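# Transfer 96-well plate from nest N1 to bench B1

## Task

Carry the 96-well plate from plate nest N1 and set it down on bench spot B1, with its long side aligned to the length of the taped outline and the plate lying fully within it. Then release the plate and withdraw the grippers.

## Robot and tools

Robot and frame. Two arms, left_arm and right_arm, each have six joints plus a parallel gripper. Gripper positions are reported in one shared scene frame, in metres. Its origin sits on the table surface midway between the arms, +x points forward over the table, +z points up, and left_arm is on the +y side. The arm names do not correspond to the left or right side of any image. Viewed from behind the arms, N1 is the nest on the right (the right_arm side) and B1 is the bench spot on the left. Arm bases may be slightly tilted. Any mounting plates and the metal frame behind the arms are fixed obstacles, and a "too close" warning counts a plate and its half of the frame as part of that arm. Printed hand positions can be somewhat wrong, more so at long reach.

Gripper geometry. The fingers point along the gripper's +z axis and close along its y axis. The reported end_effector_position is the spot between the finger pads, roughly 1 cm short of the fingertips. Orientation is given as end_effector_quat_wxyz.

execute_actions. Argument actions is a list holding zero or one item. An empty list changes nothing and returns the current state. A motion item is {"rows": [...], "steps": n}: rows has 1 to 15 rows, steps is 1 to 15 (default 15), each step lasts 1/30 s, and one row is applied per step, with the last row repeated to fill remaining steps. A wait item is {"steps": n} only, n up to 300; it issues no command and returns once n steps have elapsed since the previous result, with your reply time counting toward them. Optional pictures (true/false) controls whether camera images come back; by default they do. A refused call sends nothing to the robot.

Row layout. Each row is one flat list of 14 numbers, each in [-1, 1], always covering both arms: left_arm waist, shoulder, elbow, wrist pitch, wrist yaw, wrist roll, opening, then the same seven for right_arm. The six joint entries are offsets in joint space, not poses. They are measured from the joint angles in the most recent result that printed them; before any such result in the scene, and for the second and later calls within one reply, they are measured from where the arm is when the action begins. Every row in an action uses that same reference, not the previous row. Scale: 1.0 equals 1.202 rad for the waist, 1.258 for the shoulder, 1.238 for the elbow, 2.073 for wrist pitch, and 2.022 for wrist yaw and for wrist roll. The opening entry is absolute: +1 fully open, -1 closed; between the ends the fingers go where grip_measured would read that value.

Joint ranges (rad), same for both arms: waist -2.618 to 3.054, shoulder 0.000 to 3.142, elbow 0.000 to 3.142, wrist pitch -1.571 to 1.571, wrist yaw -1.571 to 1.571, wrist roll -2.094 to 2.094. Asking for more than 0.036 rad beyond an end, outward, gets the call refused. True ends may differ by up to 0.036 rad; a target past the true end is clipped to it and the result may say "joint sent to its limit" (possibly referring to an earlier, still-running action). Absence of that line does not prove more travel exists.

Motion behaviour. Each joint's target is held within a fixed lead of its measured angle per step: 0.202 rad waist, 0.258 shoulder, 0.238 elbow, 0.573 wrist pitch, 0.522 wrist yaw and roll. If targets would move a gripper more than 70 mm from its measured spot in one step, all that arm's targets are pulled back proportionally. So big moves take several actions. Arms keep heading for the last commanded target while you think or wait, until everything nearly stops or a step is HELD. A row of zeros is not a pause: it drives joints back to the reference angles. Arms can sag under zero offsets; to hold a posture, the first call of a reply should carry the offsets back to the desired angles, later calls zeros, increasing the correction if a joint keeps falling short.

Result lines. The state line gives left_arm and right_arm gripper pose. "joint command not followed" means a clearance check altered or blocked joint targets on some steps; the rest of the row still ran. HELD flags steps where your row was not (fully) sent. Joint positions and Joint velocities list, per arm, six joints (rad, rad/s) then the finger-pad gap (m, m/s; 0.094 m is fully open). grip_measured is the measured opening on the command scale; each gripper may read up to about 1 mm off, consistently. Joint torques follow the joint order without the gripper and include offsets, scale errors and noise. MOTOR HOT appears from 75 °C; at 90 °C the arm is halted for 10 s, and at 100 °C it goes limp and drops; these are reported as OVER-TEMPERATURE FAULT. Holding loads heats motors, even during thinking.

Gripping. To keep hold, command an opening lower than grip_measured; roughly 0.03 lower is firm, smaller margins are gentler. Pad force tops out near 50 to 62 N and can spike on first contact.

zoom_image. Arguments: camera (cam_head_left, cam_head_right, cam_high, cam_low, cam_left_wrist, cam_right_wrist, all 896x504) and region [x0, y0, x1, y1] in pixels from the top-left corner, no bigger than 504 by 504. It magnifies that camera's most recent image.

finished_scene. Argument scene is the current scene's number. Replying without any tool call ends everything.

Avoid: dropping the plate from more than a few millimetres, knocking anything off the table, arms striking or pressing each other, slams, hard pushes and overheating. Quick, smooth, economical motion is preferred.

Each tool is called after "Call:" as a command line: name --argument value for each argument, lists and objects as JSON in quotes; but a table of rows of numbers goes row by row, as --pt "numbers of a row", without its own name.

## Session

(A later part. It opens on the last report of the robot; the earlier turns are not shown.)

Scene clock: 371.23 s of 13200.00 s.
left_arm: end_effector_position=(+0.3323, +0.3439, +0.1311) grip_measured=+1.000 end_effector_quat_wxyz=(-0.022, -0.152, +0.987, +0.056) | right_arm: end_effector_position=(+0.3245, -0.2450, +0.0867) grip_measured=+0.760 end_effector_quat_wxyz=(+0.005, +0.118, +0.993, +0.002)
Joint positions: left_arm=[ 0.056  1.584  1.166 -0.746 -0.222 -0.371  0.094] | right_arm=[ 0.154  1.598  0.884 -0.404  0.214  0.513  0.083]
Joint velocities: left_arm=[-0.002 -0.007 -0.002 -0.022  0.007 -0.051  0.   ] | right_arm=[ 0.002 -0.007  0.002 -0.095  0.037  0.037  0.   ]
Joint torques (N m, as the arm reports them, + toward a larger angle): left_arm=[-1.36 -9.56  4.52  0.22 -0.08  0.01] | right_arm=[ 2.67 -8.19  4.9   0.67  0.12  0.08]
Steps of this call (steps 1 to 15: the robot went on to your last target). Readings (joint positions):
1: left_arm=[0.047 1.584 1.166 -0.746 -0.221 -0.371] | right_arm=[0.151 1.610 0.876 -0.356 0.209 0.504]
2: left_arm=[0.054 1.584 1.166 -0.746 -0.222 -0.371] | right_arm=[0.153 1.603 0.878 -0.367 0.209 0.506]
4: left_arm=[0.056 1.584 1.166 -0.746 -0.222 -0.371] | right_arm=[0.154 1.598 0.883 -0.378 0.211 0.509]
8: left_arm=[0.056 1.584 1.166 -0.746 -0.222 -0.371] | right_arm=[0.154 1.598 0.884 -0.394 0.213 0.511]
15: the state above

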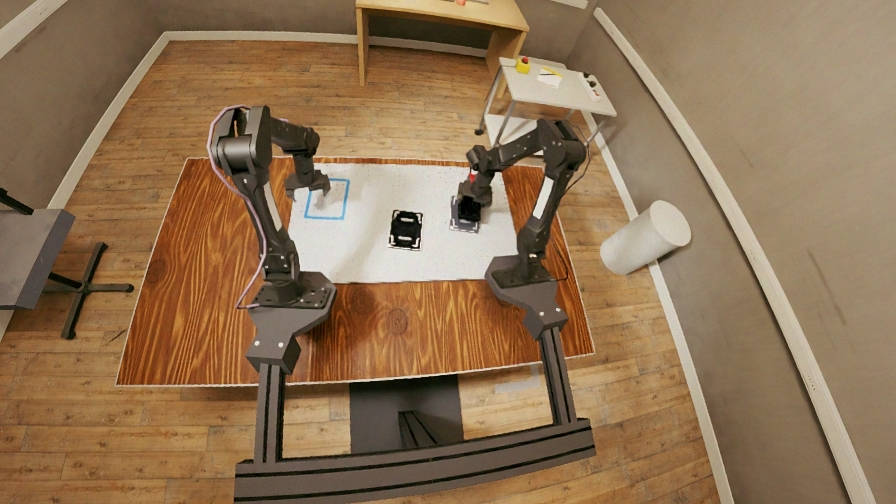

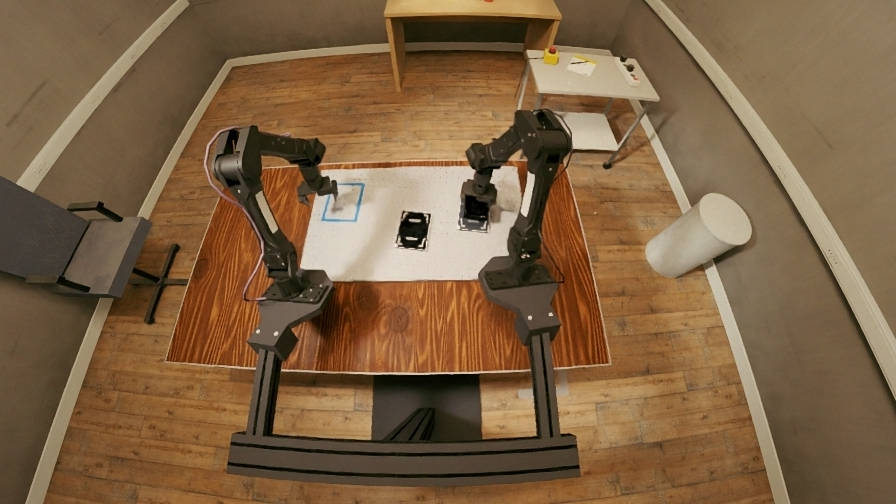

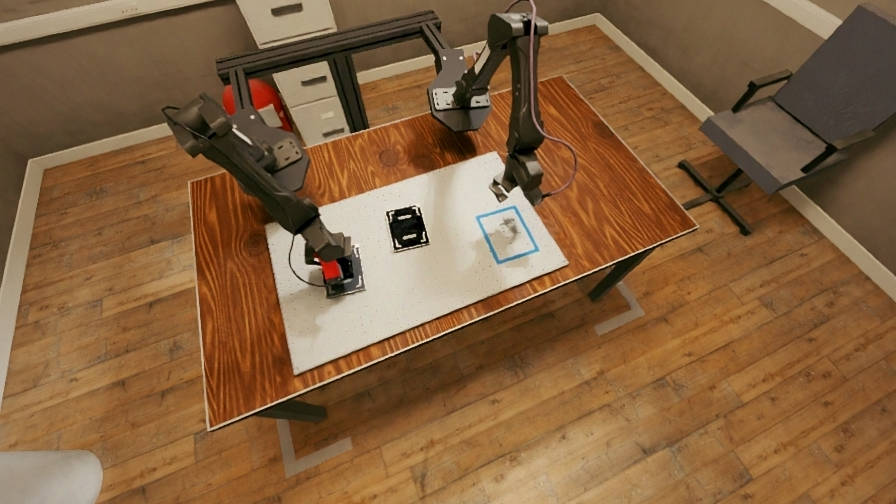

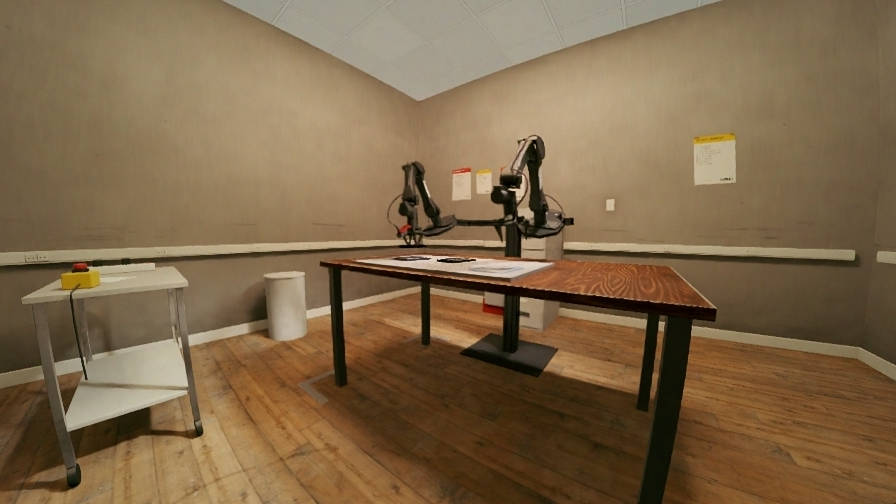

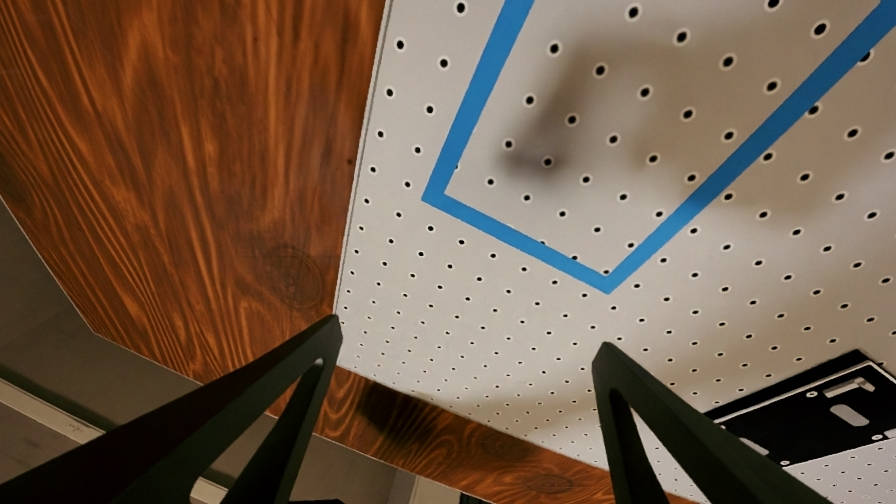

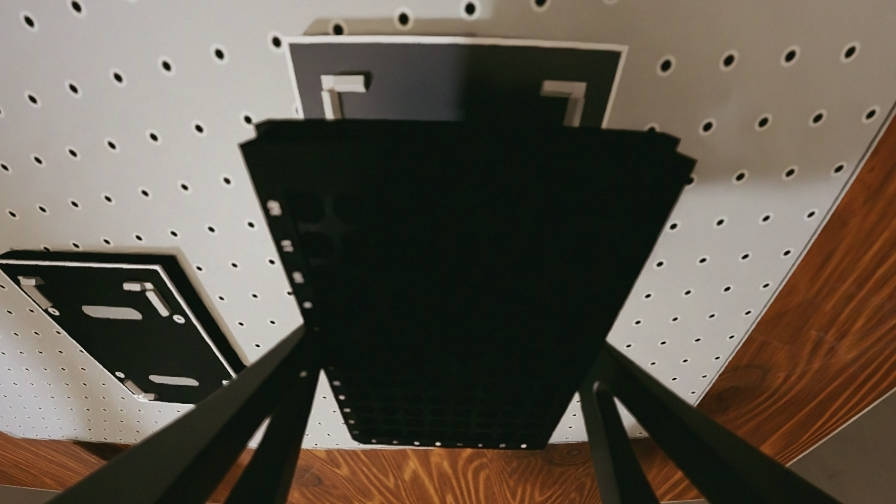

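Call:
execute_actions --actions '[{"rows": [[0,-0.015,0,0,0,0,1,0.01,0.004,0.012,-0.004,0.003,0.005,0.735],[0,-0.015,0,0,0,0,1,0.025,0.011,0.02,-0.007,0.006,0.012,0.73],[0,-0.015,0,0,0,0,1,0.049,0.023,0.033,-0.011,0.011,0.022,0.73],[0,-0.015,0,0,0,0,1,0.079,0.038,0.049,-0.016,0.017,0.035,0.73],[0,-0.015,0,0,0,0,1,0.113,0.055,0.067,-0.022,0.024,0.05,0.73],[0,-0.015,0,0,0,0,1,0.152,0.074,0.087,-0.029,0.032,0.067,0.73],[0,-0.015,0,0,0,0,1,0.192,0.094,0.108,-0.036,0.04,0.084,0.73],[0,-0.015,0,0,0,0,1,0.231,0.115,0.13,-0.043,0.048,0.101,0.73],[0,-0.015,0,0,0,0,1,0.271,0.137,0.152,-0.05,0.056,0.119,0.73],[0,-0.015,0,0,0,0,1,0.31,0.159,0.175,-0.057,0.064,0.136,0.73],[0,-0.015,0,0,0,0,1,0.349,0.182,0.198,-0.064,0.072,0.153,0.73],[0,-0.015,0,0,0,0,1,0.389,0.205,0.221,-0.071,0.08,0.17,0.73],[0,-0.015,0,0,0,0,1,0.428,0.228,0.244,-0.078,0.088,0.187,0.73],[0,-0.015,0,0,0,0,1,0.462,0.25,0.267,-0.085,0.096,0.203,0.73],[0,-0.015,0,0,0,0,1,0.492,0.273,0.29,-0.092,0.102,0.216,0.73]], "steps": 15}]' --pictures false

Call:
execute_actions --actions '[{"rows": [[0,-0.015,0,0,0,0,1,0.06,0.058,0.073,-0.035,0.015,0.04,0.73],[0,-0.015,0,0,0,0,1,0.07,0.076,0.096,-0.041,0.016,0.045,0.73],[0,-0.015,0,0,0,0,1,0.08,0.094,0.119,-0.046,0.017,0.05,0.73],[0,-0.015,0,0,0,0,1,0.089,0.112,0.142,-0.052,0.018,0.054,0.73],[0,-0.015,0,0,0,0,1,0.098,0.13,0.165,-0.057,0.019,0.059,0.73],[0,-0.015,0,0,0,0,1,0.107,0.148,0.188,-0.063,0.02,0.063,0.73],[0,-0.015,0,0,0,0,1,0.116,0.166,0.211,-0.068,0.021,0.068,0.73],[0,-0.015,0,0,0,0,1,0.125,0.183,0.233,-0.074,0.022,0.072,0.73],[0,-0.015,0,0,0,0,1,0.134,0.201,0.256,-0.079,0.023,0.077,0.73],[0,-0.015,0,0,0,0,1,0.143,0.219,0.279,-0.085,0.024,0.082,0.73],[0,-0.015,0,0,0,0,1,0.152,0.237,0.302,-0.09,0.025,0.086,0.73],[0,-0.015,0,0,0,0,1,0.161,0.255,0.325,-0.096,0.026,0.091,0.73],[0,-0.015,0,0,0,0,1,0.17,0.273,0.348,-0.101,0.027,0.096,0.73],[0,-0.015,0,0,0,0,1,0.179,0.291,0.371,-0.107,0.028,0.1,0.73],[0,-0.015,0,0,0,0,1,0.188,0.309,0.394,-0.112,0.029,0.105,0.73]], "steps": 15}]' --pictures false

Call:
execute_actions --actions '[{"rows": [[0,-0.015,0,0,0,0,1,0.03,0.058,0.073,-0.03,0.004,0.02,0.73],[0,-0.015,0,0,0,0,1,0.041,0.079,0.1,-0.036,0.005,0.026,0.73],[0,-0.015,0,0,0,0,1,0.052,0.1,0.127,-0.043,0.006,0.031,0.73],[0,-0.015,0,0,0,0,1,0.063,0.121,0.154,-0.049,0.007,0.037,0.73],[0,-0.015,0,0,0,0,1,0.074,0.142,0.181,-0.056,0.008,0.042,0.73],[0,-0.015,0,0,0,0,1,0.085,0.163,0.208,-0.062,0.009,0.048,0.73],[0,-0.015,0,0,0,0,1,0.096,0.184,0.235,-0.069,0.01,0.053,0.73],[0,-0.015,0,0,0,0,1,0.107,0.205,0.262,-0.075,0.011,0.059,0.73],[0,-0.015,0,0,0,0,1,0.118,0.226,0.289,-0.082,0.012,0.064,0.73],[0,-0.015,0,0,0,0,1,0.128,0.245,0.313,-0.088,0.013,0.069,0.73],[0,-0.015,0,0,0,0,1,0.137,0.262,0.335,-0.094,0.014,0.074,0.73],[0,-0.015,0,0,0,0,1,0.145,0.276,0.354,-0.099,0.015,0.078,0.73],[0,-0.015,0,0,0,0,1,0.151,0.288,0.37,-0.103,0.016,0.081,0.73],[0,-0.015,0,0,0,0,1,0.156,0.296,0.382,-0.106,0.017,0.083,0.73],[0,-0.015,0,0,0,0,1,0.16,0.3,0.39,-0.107,0.017,0.085,0.73]], "steps": 15}]' --pictures false

Call:
execute_actions --actions '[{"steps": 20}]'

Scene clock: 402.83 s of 13200.00 s.
left_arm: end_effector_position=(+0.3323, +0.3439, +0.1311) grip_measured=+1.000 end_effector_quat_wxyz=(-0.022, -0.152, +0.987, +0.056) | right_arm: end_effector_position=(+0.2939, -0.0634, +0.1021) grip_measured=+0.749 end_effector_quat_wxyz=(+0.006, +0.030, +0.999, +0.039)
Joint positions: left_arm=[ 0.056  1.584  1.166 -0.746 -0.222 -0.371  0.094] | right_arm=[ 0.66   1.881  1.177 -0.51   0.353  0.81   0.082]
Joint velocities: left_arm=[-0.017 -0.002 -0.032 -0.066 -0.007 -0.007  0.   ] | right_arm=[ 1.219  0.833  0.833 -0.388  0.403  0.842  0.   ]
Joint torques (N m, as the arm reports them, + toward a larger angle): left_arm=[-1.   -9.61  4.53  0.17 -0.1   0.  ] | right_arm=[ 4.57 -7.47  4.93  0.65  0.06  0.08]
Steps of this call (steps 1 to 15: the robot went on to your last target; steps 16 to 90: nothing new was sent; then 28.10 s passed at rest; steps 91 to 105: all 15 steps of this action). Readings (joint positions):
91: left_arm=[0.056 1.584 1.166 -0.746 -0.222 -0.371] | right_arm=[0.154 1.598 0.884 -0.406 0.215 0.513]
92: left_arm=[0.056 1.584 1.166 -0.746 -0.222 -0.371] | right_arm=[0.155 1.598 0.884 -0.406 0.216 0.515]
94: left_arm=[0.056 1.584 1.166 -0.746 -0.222 -0.371] | right_arm=[0.177 1.607 0.894 -0.416 0.228 0.531]
98: left_arm=[0.056 1.584 1.166 -0.746 -0.222 -0.371] | right_arm=[0.322 1.683 0.977 -0.446 0.268 0.605]
105: the state above

Scene clock: 403.33 s of 13200.00 s.
left_arm: end_effector_position=(+0.3323, +0.3439, +0.1311) grip_measured=+1.000 end_effector_quat_wxyz=(-0.022, -0.152, +0.987, +0.056) | right_arm: end_effector_position=(+0.2731, +0.0450, +0.0922) grip_measured=+0.749 end_effector_quat_wxyz=(-0.004, +0.014, +0.999, +0.038)
Joint positions: left_arm=[ 0.056  1.584  1.166 -0.746 -0.222 -0.371  0.094] | right_arm=[ 0.843  2.217  1.595 -0.677  0.394  0.972  0.082]
Joint velocities: left_arm=[-0.002 -0.007 -0.017  0.007  0.037 -0.022  0.   ] | right_arm=[ 0.339  0.662  0.838 -0.359  0.037  0.33  -0.   ]
Joint torques (N m, as the arm reports them, + toward a larger angle): left_arm=[-0.99 -9.47  4.49  0.19 -0.05  0.04] | right_arm=[ 7.01 -9.05  5.49  0.71  0.04  0.06]
Steps of this call (steps 1 to 15: all 15 steps of this action). Readings (joint positions):
1: left_arm=[0.056 1.584 1.166 -0.746 -0.222 -0.371] | right_arm=[0.697 1.908 1.204 -0.520 0.357 0.828]
2: left_arm=[0.056 1.584 1.166 -0.746 -0.222 -0.371] | right_arm=[0.725 1.933 1.229 -0.529 0.357 0.840]
4: left_arm=[0.056 1.584 1.166 -0.746 -0.222 -0.371] | right_arm=[0.755 1.978 1.281 -0.553 0.358 0.862]
8: left_arm=[0.056 1.584 1.166 -0.746 -0.222 -0.371] | right_arm=[0.774 2.063 1.394 -0.601 0.373 0.904]
15: the state above

Scene clock: 403.83 s of 13200.00 s.
left_arm: end_effector_position=(+0.3323, +0.3439, +0.1311) grip_measured=+1.000 end_effector_quat_wxyz=(-0.022, -0.152, +0.987, +0.056) | right_arm: end_effector_position=(+0.2106, +0.1392, +0.0707) grip_measured=+0.749 end_effector_quat_wxyz=(-0.016, -0.011, +0.999, +0.037)
Joint positions: left_arm=[ 0.056  1.584  1.166 -0.746 -0.222 -0.371  0.094] | right_arm=[ 1.009  2.574  2.027 -0.837  0.41   1.104  0.082]
Joint velocities: left_arm=[-0.007 -0.002 -0.007  0.007 -0.037 -0.022  0.   ] | right_arm=[ 0.3    0.383  0.403 -0.271  0.007  0.154 -0.001]
Joint torques (N m, as the arm reports them, + toward a larger angle): left_arm=[-0.9  -9.43  4.45  0.16 -0.06  0.  ] | right_arm=[  7.27 -11.3    6.15   0.6    0.18   0.06]
Steps of this call (steps 1 to 15: all 15 steps of this action). Readings (joint positions):
1: left_arm=[0.056 1.584 1.166 -0.746 -0.222 -0.371] | right_arm=[0.853 2.239 1.622 -0.685 0.395 0.979]
2: left_arm=[0.056 1.584 1.166 -0.746 -0.222 -0.371] | right_arm=[0.863 2.262 1.648 -0.694 0.395 0.986]
4: left_arm=[0.056 1.584 1.166 -0.746 -0.222 -0.371] | right_arm=[0.880 2.311 1.708 -0.716 0.396 1.001]
8: left_arm=[0.056 1.584 1.166 -0.746 -0.222 -0.371] | right_arm=[0.920 2.418 1.840 -0.763 0.402 1.039]
15: the state above

Scene clock: 404.50 s of 13200.00 s.
left_arm: end_effector_position=(+0.3323, +0.3439, +0.1311) grip_measured=+1.000 end_effector_quat_wxyz=(-0.022, -0.152, +0.987, +0.056) | right_arm: end_effector_position=(+0.1994, +0.1381, +0.0713) grip_measured=+0.749 end_effector_quat_wxyz=(-0.020, -0.014, +0.999, +0.023)
Joint positions: left_arm=[ 0.056  1.584  1.166 -0.746 -0.222 -0.371  0.094] | right_arm=[ 1.029  2.594  2.052 -0.883  0.418  1.134  0.082]
Joint velocities: left_arm=[-0.007 -0.002  0.017 -0.051  0.051 -0.007  0.   ] | right_arm=[0.002 0.007 0.007 0.037 0.007 0.007 0.   ]
Joint torques (N m, as the arm reports them, + toward a larger angle): left_arm=[-1.08 -9.57  4.43  0.19 -0.05  0.01] | right_arm=[  7.13 -11.07   6.23   0.65   0.09   0.07]
Steps of this call (steps 1 to 20: the robot went on to your last target). Readings (joint positions):
1: left_arm=[0.056 1.584 1.166 -0.746 -0.222 -0.371] | right_arm=[1.017 2.584 2.037 -0.845 0.410 1.110]
2: left_arm=[0.056 1.584 1.166 -0.746 -0.222 -0.371] | right_arm=[1.024 2.590 2.043 -0.851 0.410 1.115]
4: left_arm=[0.056 1.584 1.166 -0.746 -0.222 -0.371] | right_arm=[1.029 2.594 2.045 -0.863 0.410 1.122]
8: left_arm=[0.056 1.584 1.166 -0.746 -0.222 -0.371] | right_arm=[1.029 2.594 2.051 -0.877 0.415 1.129]
20: the state above

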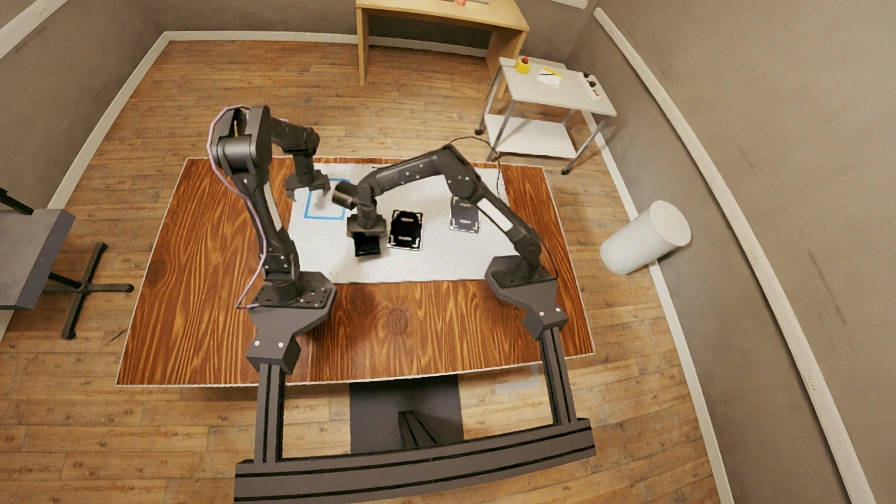

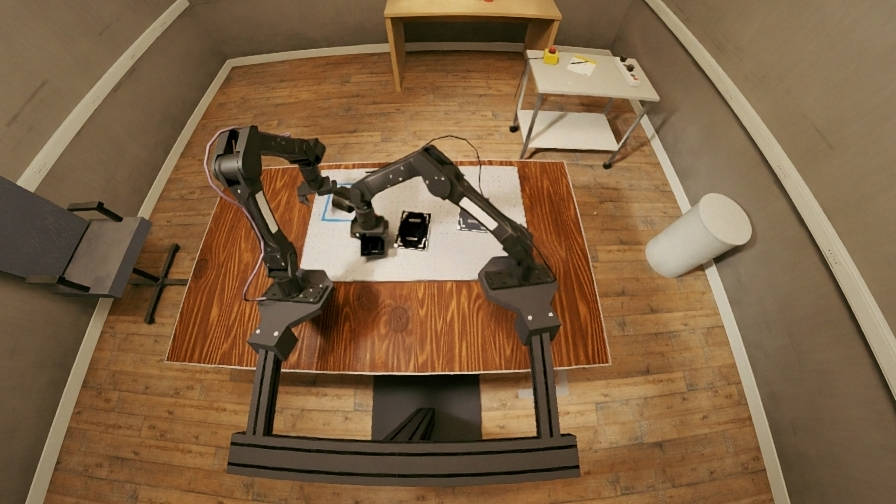

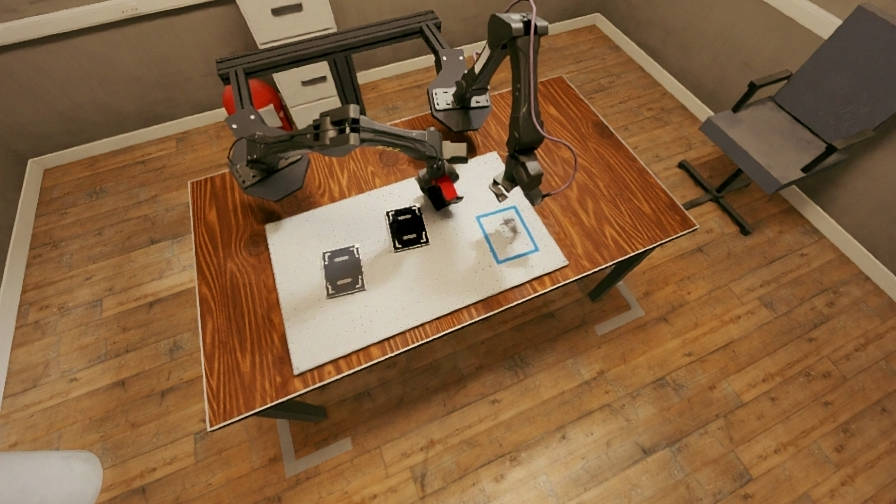

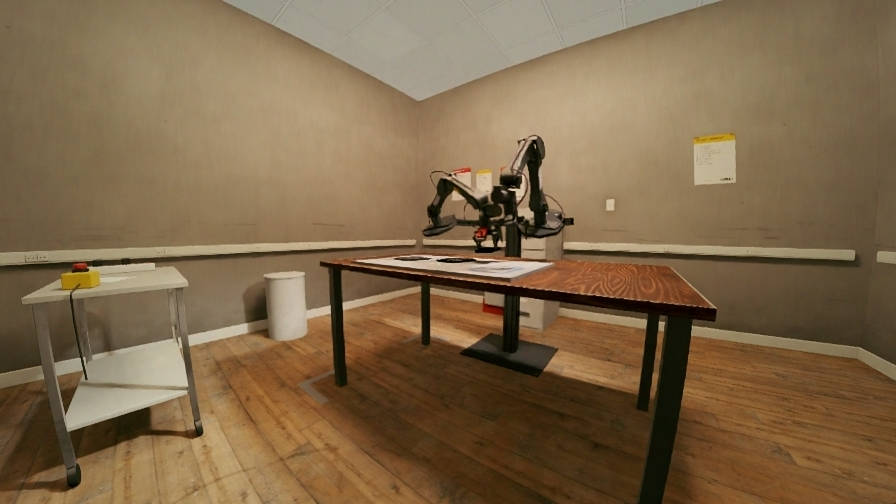

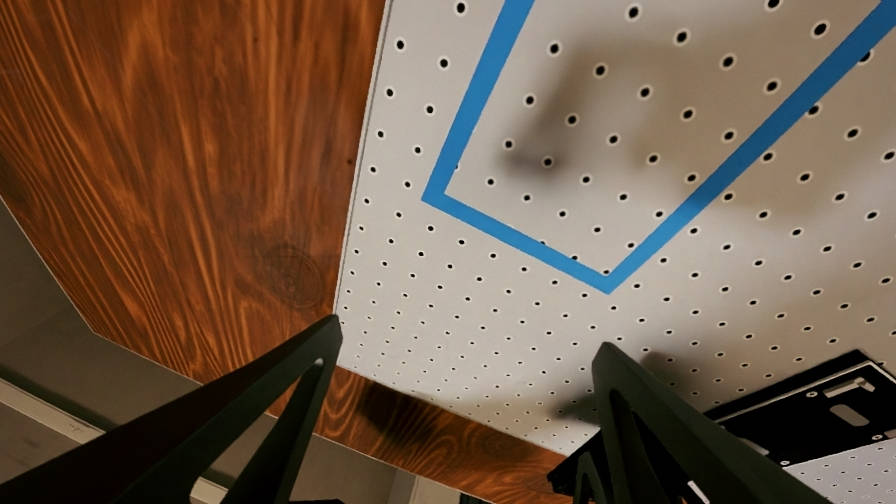

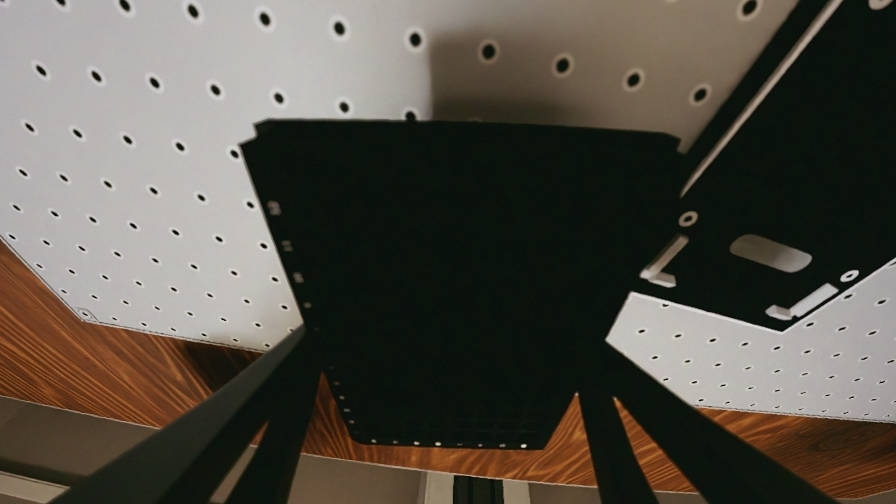

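Call:
execute_actions --actions '[{"rows": [[0,-0.015,0,0,0,0,1,0.005,0.002,0.018,0.003,0.008,0.006,0.73],[0,-0.015,0,0,0,0,1,0.006,0.006,0.021,0.004,0.012,0.009,0.73],[0,-0.015,0,0,0,0,1,0.006,0.011,0.024,0.005,0.016,0.012,0.73],[0,-0.015,0,0,0,0,1,0.007,0.017,0.028,0.006,0.02,0.015,0.73],[0,-0.015,0,0,0,0,1,0.007,0.024,0.032,0.007,0.024,0.018,0.73],[0,-0.015,0,0,0,0,1,0.008,0.031,0.036,0.008,0.028,0.021,0.73],[0,-0.015,0,0,0,0,1,0.008,0.038,0.04,0.009,0.031,0.024,0.73],[0,-0.015,0,0,0,0,1,0.009,0.045,0.044,0.01,0.033,0.026,0.73],[0,-0.015,0,0,0,0,1,0.009,0.052,0.048,0.011,0.033,0.028,0.73],[0,-0.015,0,0,0,0,1,0.0095,0.059,0.052,0.012,0.033,0.028,0.73],[0,-0.015,0,0,0,0,1,0.0095,0.066,0.056,0.0125,0.033,0.028,0.73],[0,-0.015,0,0,0,0,1,0.0095,0.072,0.059,0.0125,0.033,0.028,0.73],[0,-0.015,0,0,0,0,1,0.0095,0.077,0.062,0.0125,0.033,0.028,0.73],[0,-0.015,0,0,0,0,1,0.0095,0.08,0.063,0.0125,0.033,0.028,0.73]], "steps": 15}]' --pictures false

Call:
execute_actions --actions '[{"steps": 12}]'

Scene clock: 430.30 s of 13200.00 s.
left_arm: end_effector_position=(+0.3323, +0.3439, +0.1311) grip_measured=+1.000 end_effector_quat_wxyz=(-0.022, -0.152, +0.987, +0.056) | right_arm: end_effector_position=(+0.1958, +0.1405, +0.0452) grip_measured=+0.749 end_effector_quat_wxyz=(-0.000, +0.004, +1.000, +0.006)
Joint positions: left_arm=[ 0.056  1.584  1.166 -0.746 -0.222 -0.371  0.094] | right_arm=[ 1.029  2.68   2.102 -0.864  0.469  1.176  0.082]
Joint velocities: left_arm=[0.007 0.007 0.007 0.007 0.037 0.051 0.   ] | right_arm=[ 0.002  0.203 -0.002  0.066  0.022  0.007 -0.   ]
Joint torques (N m, as the arm reports them, + toward a larger angle): left_arm=[-0.98 -9.71  4.51  0.23 -0.05  0.01] | right_arm=[  7.63 -11.07   6.28   0.8    0.17   0.11]
Steps of this call (steps 1 to 15: the robot went on to your last target; steps 16 to 90: nothing new was sent; then 22.30 s passed at rest; steps 91 to 105: all 15 steps of this action). Readings (joint positions):
91: left_arm=[0.056 1.584 1.166 -0.746 -0.222 -0.371] | right_arm=[1.029 2.594 2.052 -0.883 0.419 1.135]
92: left_arm=[0.056 1.584 1.166 -0.746 -0.222 -0.371] | right_arm=[1.029 2.594 2.052 -0.883 0.421 1.136]
94: left_arm=[0.056 1.584 1.166 -0.746 -0.222 -0.371] | right_arm=[1.029 2.595 2.053 -0.883 0.428 1.141]
98: left_arm=[0.056 1.584 1.166 -0.746 -0.222 -0.371] | right_arm=[1.029 2.617 2.076 -0.876 0.451 1.158]
105: the state above

Scene clock: 430.70 s of 13200.00 s.
left_arm: end_effector_position=(+0.3323, +0.3439, +0.1311) grip_measured=+1.000 end_effector_quat_wxyz=(-0.022, -0.152, +0.987, +0.056) | right_arm: end_effector_position=(+0.1917, +0.1381, +0.0384) grip_measured=+0.749 end_effector_quat_wxyz=(-0.001, +0.003, +1.000, -0.001)
Joint positions: left_arm=[ 0.056  1.584  1.166 -0.746 -0.222 -0.371  0.094] | right_arm=[ 1.029  2.696  2.102 -0.863  0.472  1.181  0.082]
Joint velocities: left_arm=[ 0.027 -0.007 -0.002 -0.037  0.022 -0.022  0.   ] | right_arm=[ 0.002  0.012  0.022  0.051 -0.022 -0.022  0.   ]
Joint torques (N m, as the arm reports them, + toward a larger angle): left_arm=[-1.02 -9.65  4.39  0.19 -0.14 -0.01] | right_arm=[  7.64 -11.24   6.25   0.77   0.11   0.08]
Steps of this call (steps 1 to 12: the robot went on to your last target). Readings (joint positions):
1: left_arm=[0.056 1.584 1.166 -0.746 -0.222 -0.371] | right_arm=[1.029 2.686 2.102 -0.864 0.469 1.177]
2: left_arm=[0.056 1.584 1.166 -0.746 -0.222 -0.371] | right_arm=[1.029 2.691 2.102 -0.864 0.469 1.178]
4: left_arm=[0.056 1.584 1.166 -0.746 -0.222 -0.371] | right_arm=[1.029 2.696 2.102 -0.864 0.469 1.179]
8: left_arm=[0.056 1.584 1.166 -0.746 -0.222 -0.371] | right_arm=[1.029 2.696 2.102 -0.863 0.471 1.180]
12: the state above

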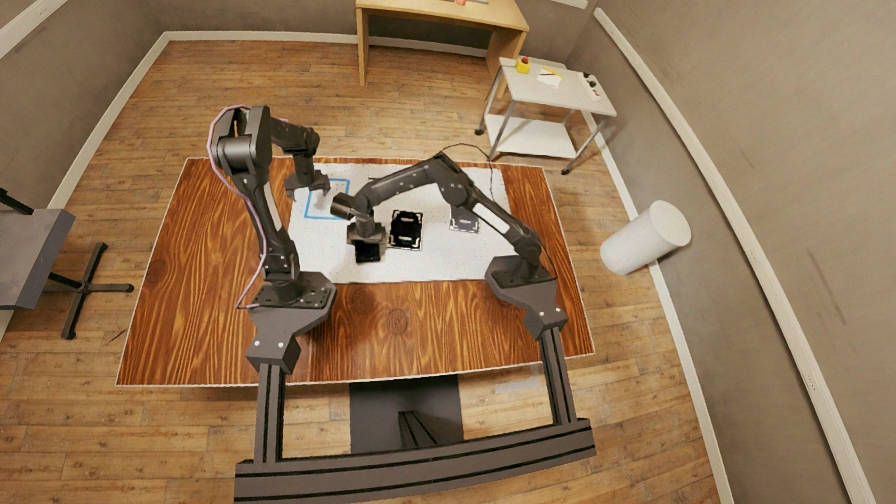

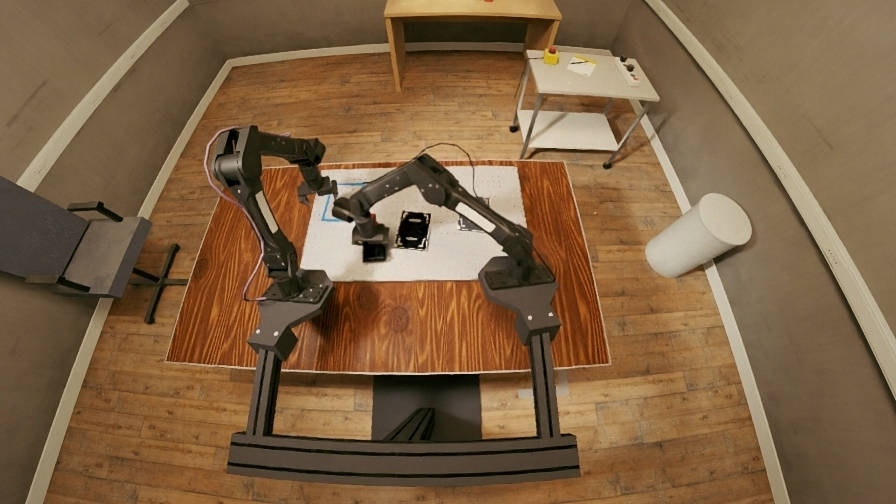

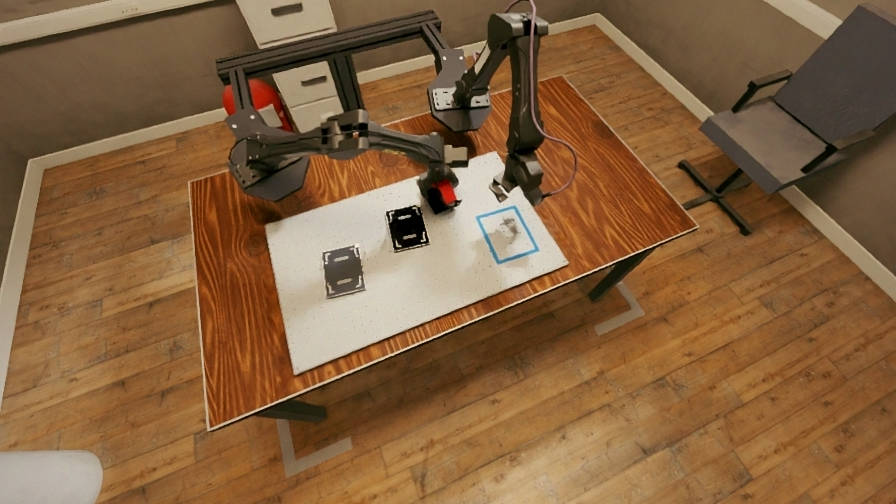

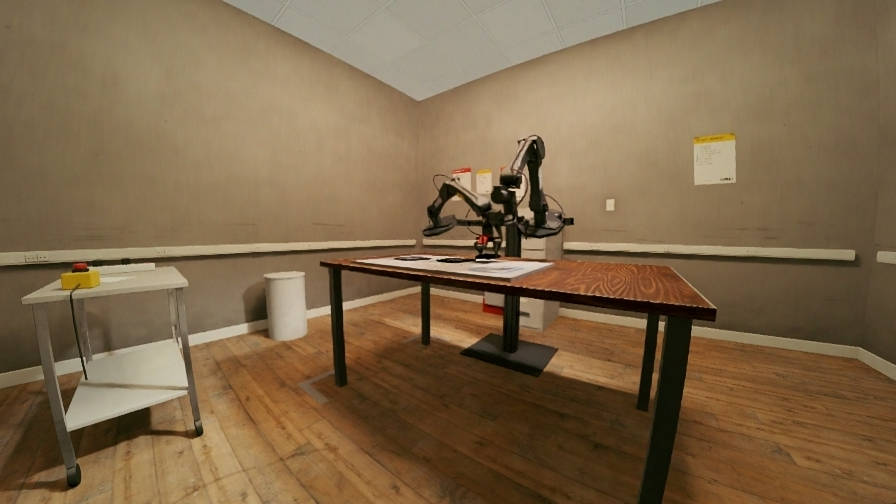

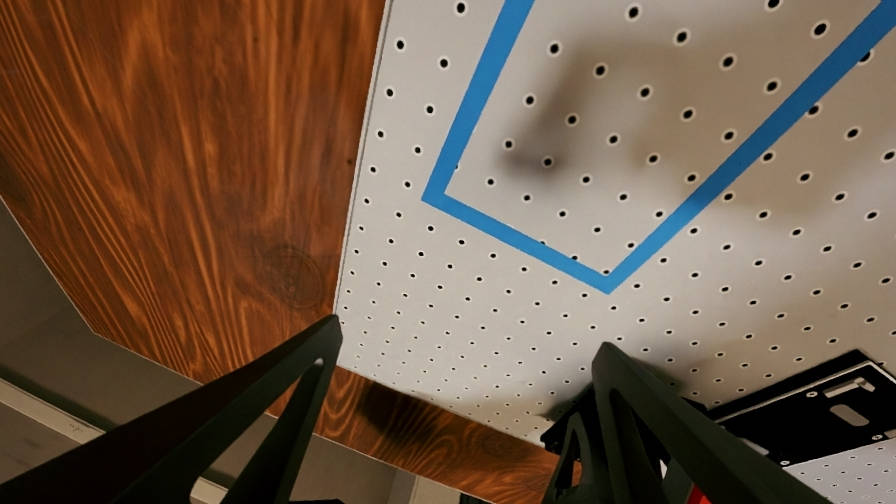

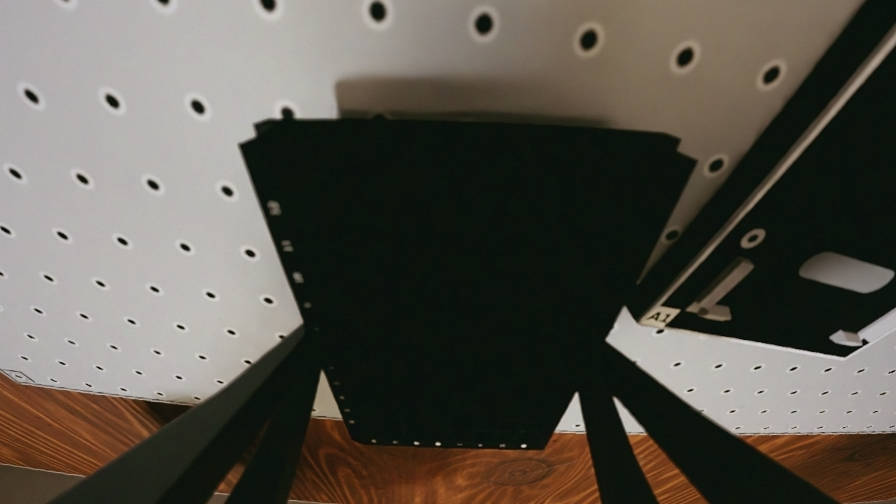

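Call:
zoom_image --camera "cam_low" --region '[430, 235, 520, 275]'

Call:
zoom_image --camera "cam_right_wrist" --region '[600, 150, 896, 380]'

Region (430, 235, 520, 275) of cam_low's 896x504 image, scaled by 5.600, with more detail than that image has.

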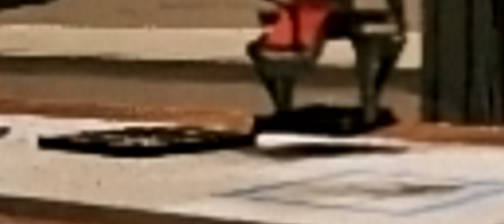

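Region (600, 150, 896, 380) of cam_right_wrist's 896x504 image, scaled by 1.703, with more detail than that image has.

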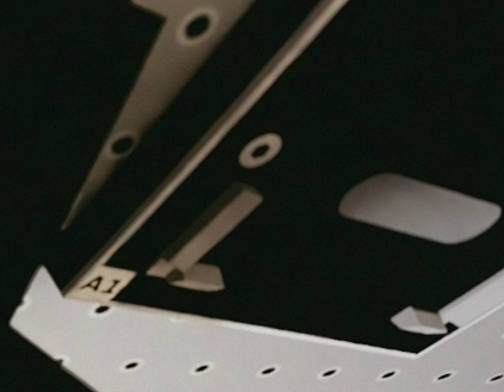

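Call:
execute_actions --actions '[{"rows": [[0,-0.015,0,0,0,0,1,0.005,0.002,0.015,0.005,0.003,0,0.73],[0,-0.015,0,0,0,0,1,0.005,0.004,0.015,0.007,0.003,0,0.73],[0,-0.015,0,0,0,0,1,0.005,0.006,0.015,0.009,0.003,0,0.73],[0,-0.015,0,0,0,0,1,0.005,0.008,0.015,0.011,0.003,0,0.73],[0,-0.015,0,0,0,0,1,0.005,0.01,0.015,0.013,0.003,0,0.73],[0,-0.015,0,0,0,0,1,0.005,0.012,0.015,0.015,0.003,0,0.73],[0,-0.015,0,0,0,0,1,0.005,0.014,0.015,0.015,0.003,0,0.73],[0,-0.015,0,0,0,0,1,0.005,0.016,0.015,0.015,0.003,0,0.73],[0,-0.015,0,0,0,0,1,0.005,0.018,0.015,0.015,0.003,0,0.73]], "steps": 15}]' --pictures false

Call:
execute_actions --actions '[{"steps": 8}]'

Call:
zoom_image --camera "cam_low" --region '[430, 235, 520, 275]'

Scene clock: 455.27 s of 13200.00 s.
left_arm: end_effector_position=(+0.3323, +0.3439, +0.1311) grip_measured=+1.000 end_effector_quat_wxyz=(-0.022, -0.152, +0.987, +0.056) | right_arm: end_effector_position=(+0.1901, +0.1407, +0.0334) grip_measured=+0.749 end_effector_quat_wxyz=(+0.001, +0.005, +1.000, +0.003)
Joint positions: left_arm=[ 0.056  1.584  1.166 -0.746 -0.222 -0.371  0.094] | right_arm=[ 1.029  2.707  2.102 -0.841  0.473  1.181  0.082]
Joint velocities: left_arm=[-0.017  0.012 -0.002 -0.007  0.037 -0.066  0.   ] | right_arm=[-0.002  0.042 -0.012  0.022 -0.051  0.037 -0.   ]
Joint torques (N m, as the arm reports them, + toward a larger angle): left_arm=[-1.04 -9.52  4.47  0.19 -0.08  0.  ] | right_arm=[  7.2  -10.75   5.6    0.82   0.06  -0.02]
Steps of this call (steps 1 to 30: the robot went on to your last target; steps 31 to 90: nothing new was sent; then 21.07 s passed at rest; steps 91 to 105: all 15 steps of this action). Readings (joint positions):
91: left_arm=[0.056 1.584 1.166 -0.746 -0.222 -0.371] | right_arm=[1.029 2.696 2.102 -0.863 0.473 1.181]
92: left_arm=[0.056 1.584 1.166 -0.746 -0.222 -0.371] | right_arm=[1.029 2.696 2.102 -0.862 0.473 1.181]
94: left_arm=[0.056 1.584 1.166 -0.746 -0.222 -0.371] | right_arm=[1.029 2.696 2.102 -0.859 0.473 1.181]
98: left_arm=[0.056 1.584 1.166 -0.746 -0.222 -0.371] | right_arm=[1.029 2.696 2.102 -0.849 0.473 1.181]
105: the state above

Scene clock: 455.53 s of 13200.00 s.
left_arm: end_effector_position=(+0.3323, +0.3439, +0.1311) grip_measured=+1.000 end_effector_quat_wxyz=(-0.022, -0.152, +0.987, +0.056) | right_arm: end_effector_position=(+0.1894, +0.1405, +0.0323) grip_measured=+0.749 end_effector_quat_wxyz=(+0.000, +0.004, +1.000, +0.002)
Joint positions: left_arm=[ 0.056  1.584  1.166 -0.746 -0.222 -0.371  0.094] | right_arm=[ 1.029  2.71   2.102 -0.84   0.473  1.181  0.082]
Joint velocities: left_arm=[-0.002 -0.007 -0.022 -0.022 -0.007 -0.022  0.   ] | right_arm=[-0.007 -0.007  0.002 -0.037  0.007 -0.066 -0.   ]
Joint torques (N m, as the arm reports them, + toward a larger angle): left_arm=[-0.88 -9.59  4.48  0.19 -0.04  0.01] | right_arm=[  7.19 -10.74   5.6    0.81   0.07  -0.02]
Steps of this call (steps 1 to 8: the robot went on to your last target). Readings (joint positions):
1: left_arm=[0.056 1.584 1.166 -0.746 -0.222 -0.371] | right_arm=[1.029 2.709 2.102 -0.841 0.473 1.181]
2: left_arm=[0.056 1.584 1.166 -0.746 -0.222 -0.371] | right_arm=[1.029 2.710 2.102 -0.841 0.473 1.181]
4: left_arm=[0.056 1.584 1.166 -0.746 -0.222 -0.371] | right_arm=[1.029 2.710 2.102 -0.841 0.473 1.181]
8: the state above

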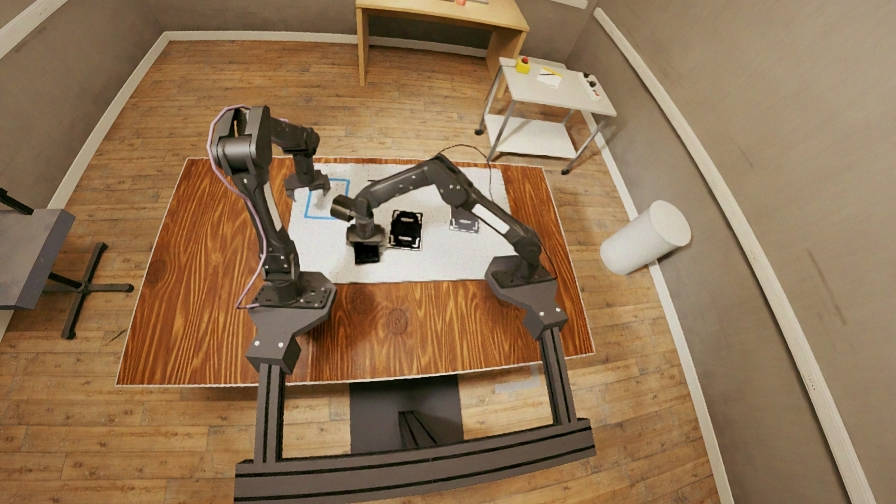

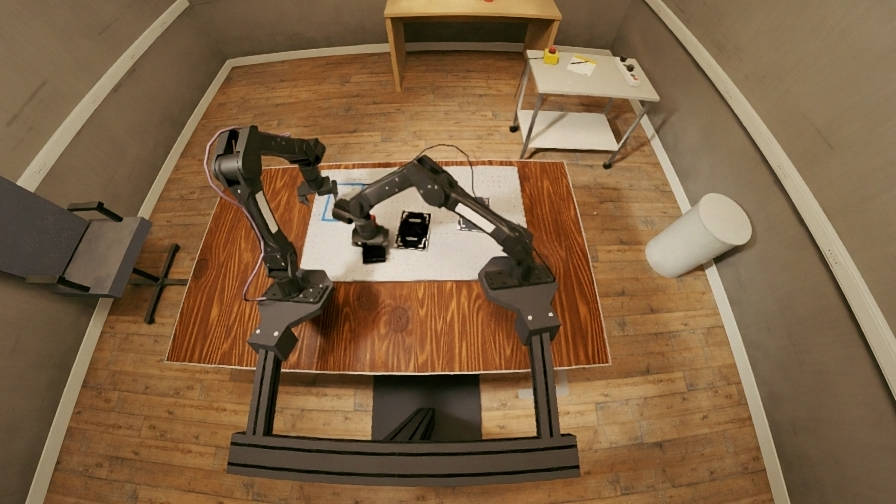

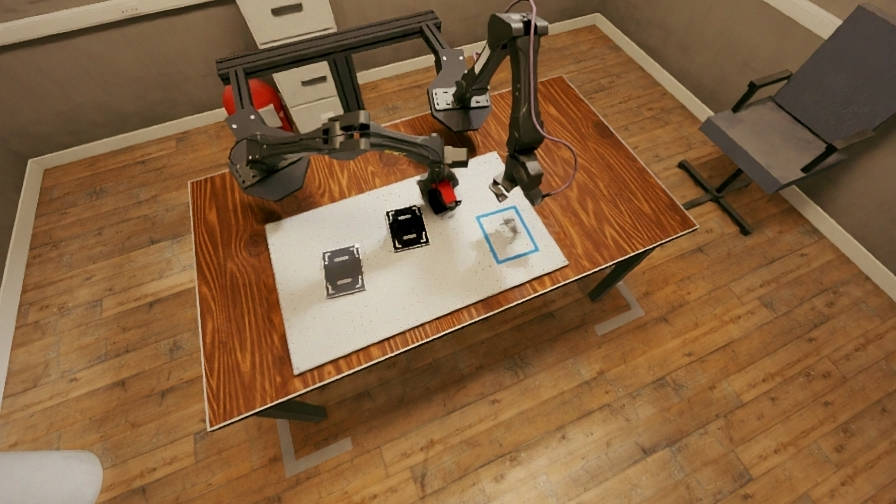

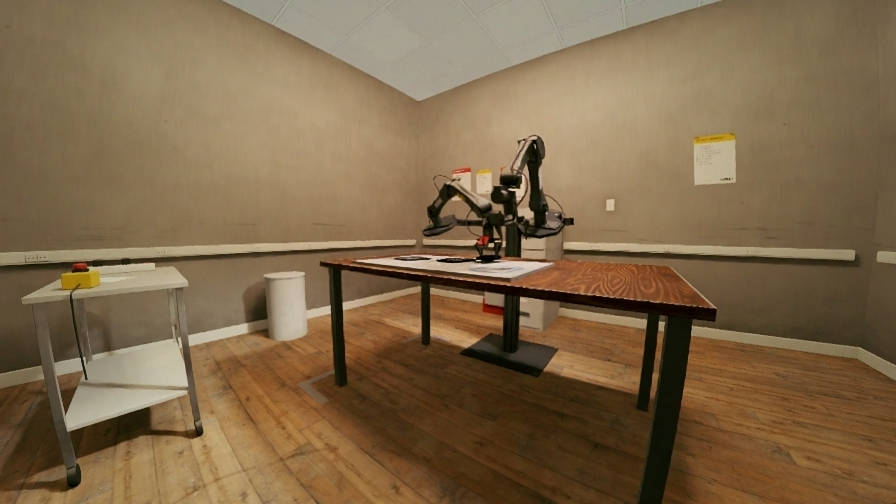

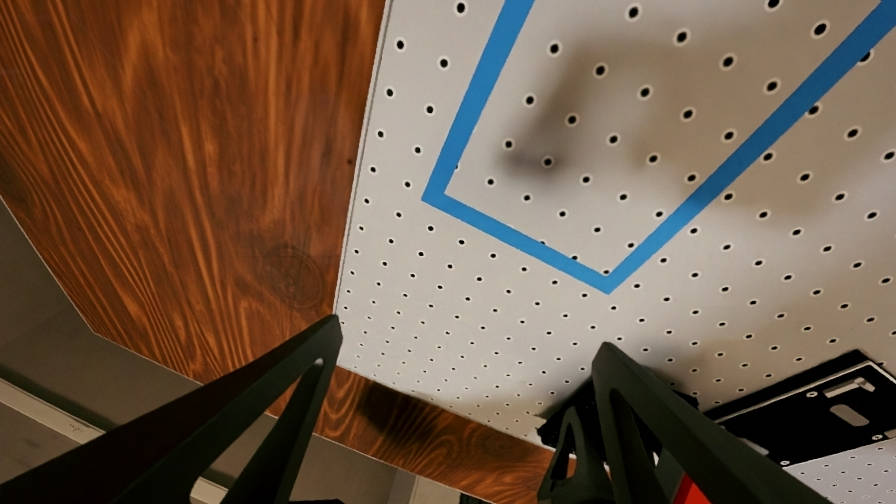

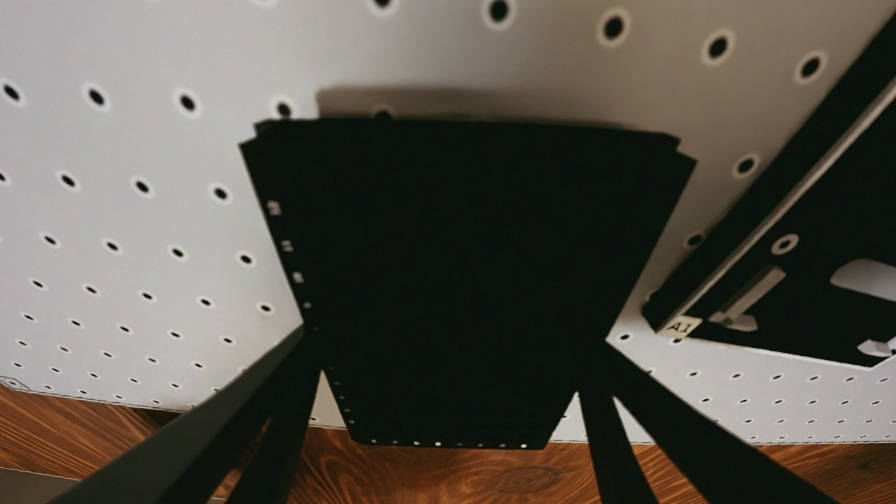

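Region (430, 235, 520, 275) of cam_low's 896x504 image, scaled by 5.600, with more detail than that image has.

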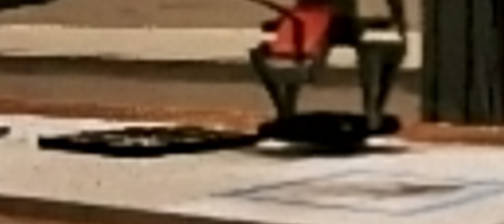

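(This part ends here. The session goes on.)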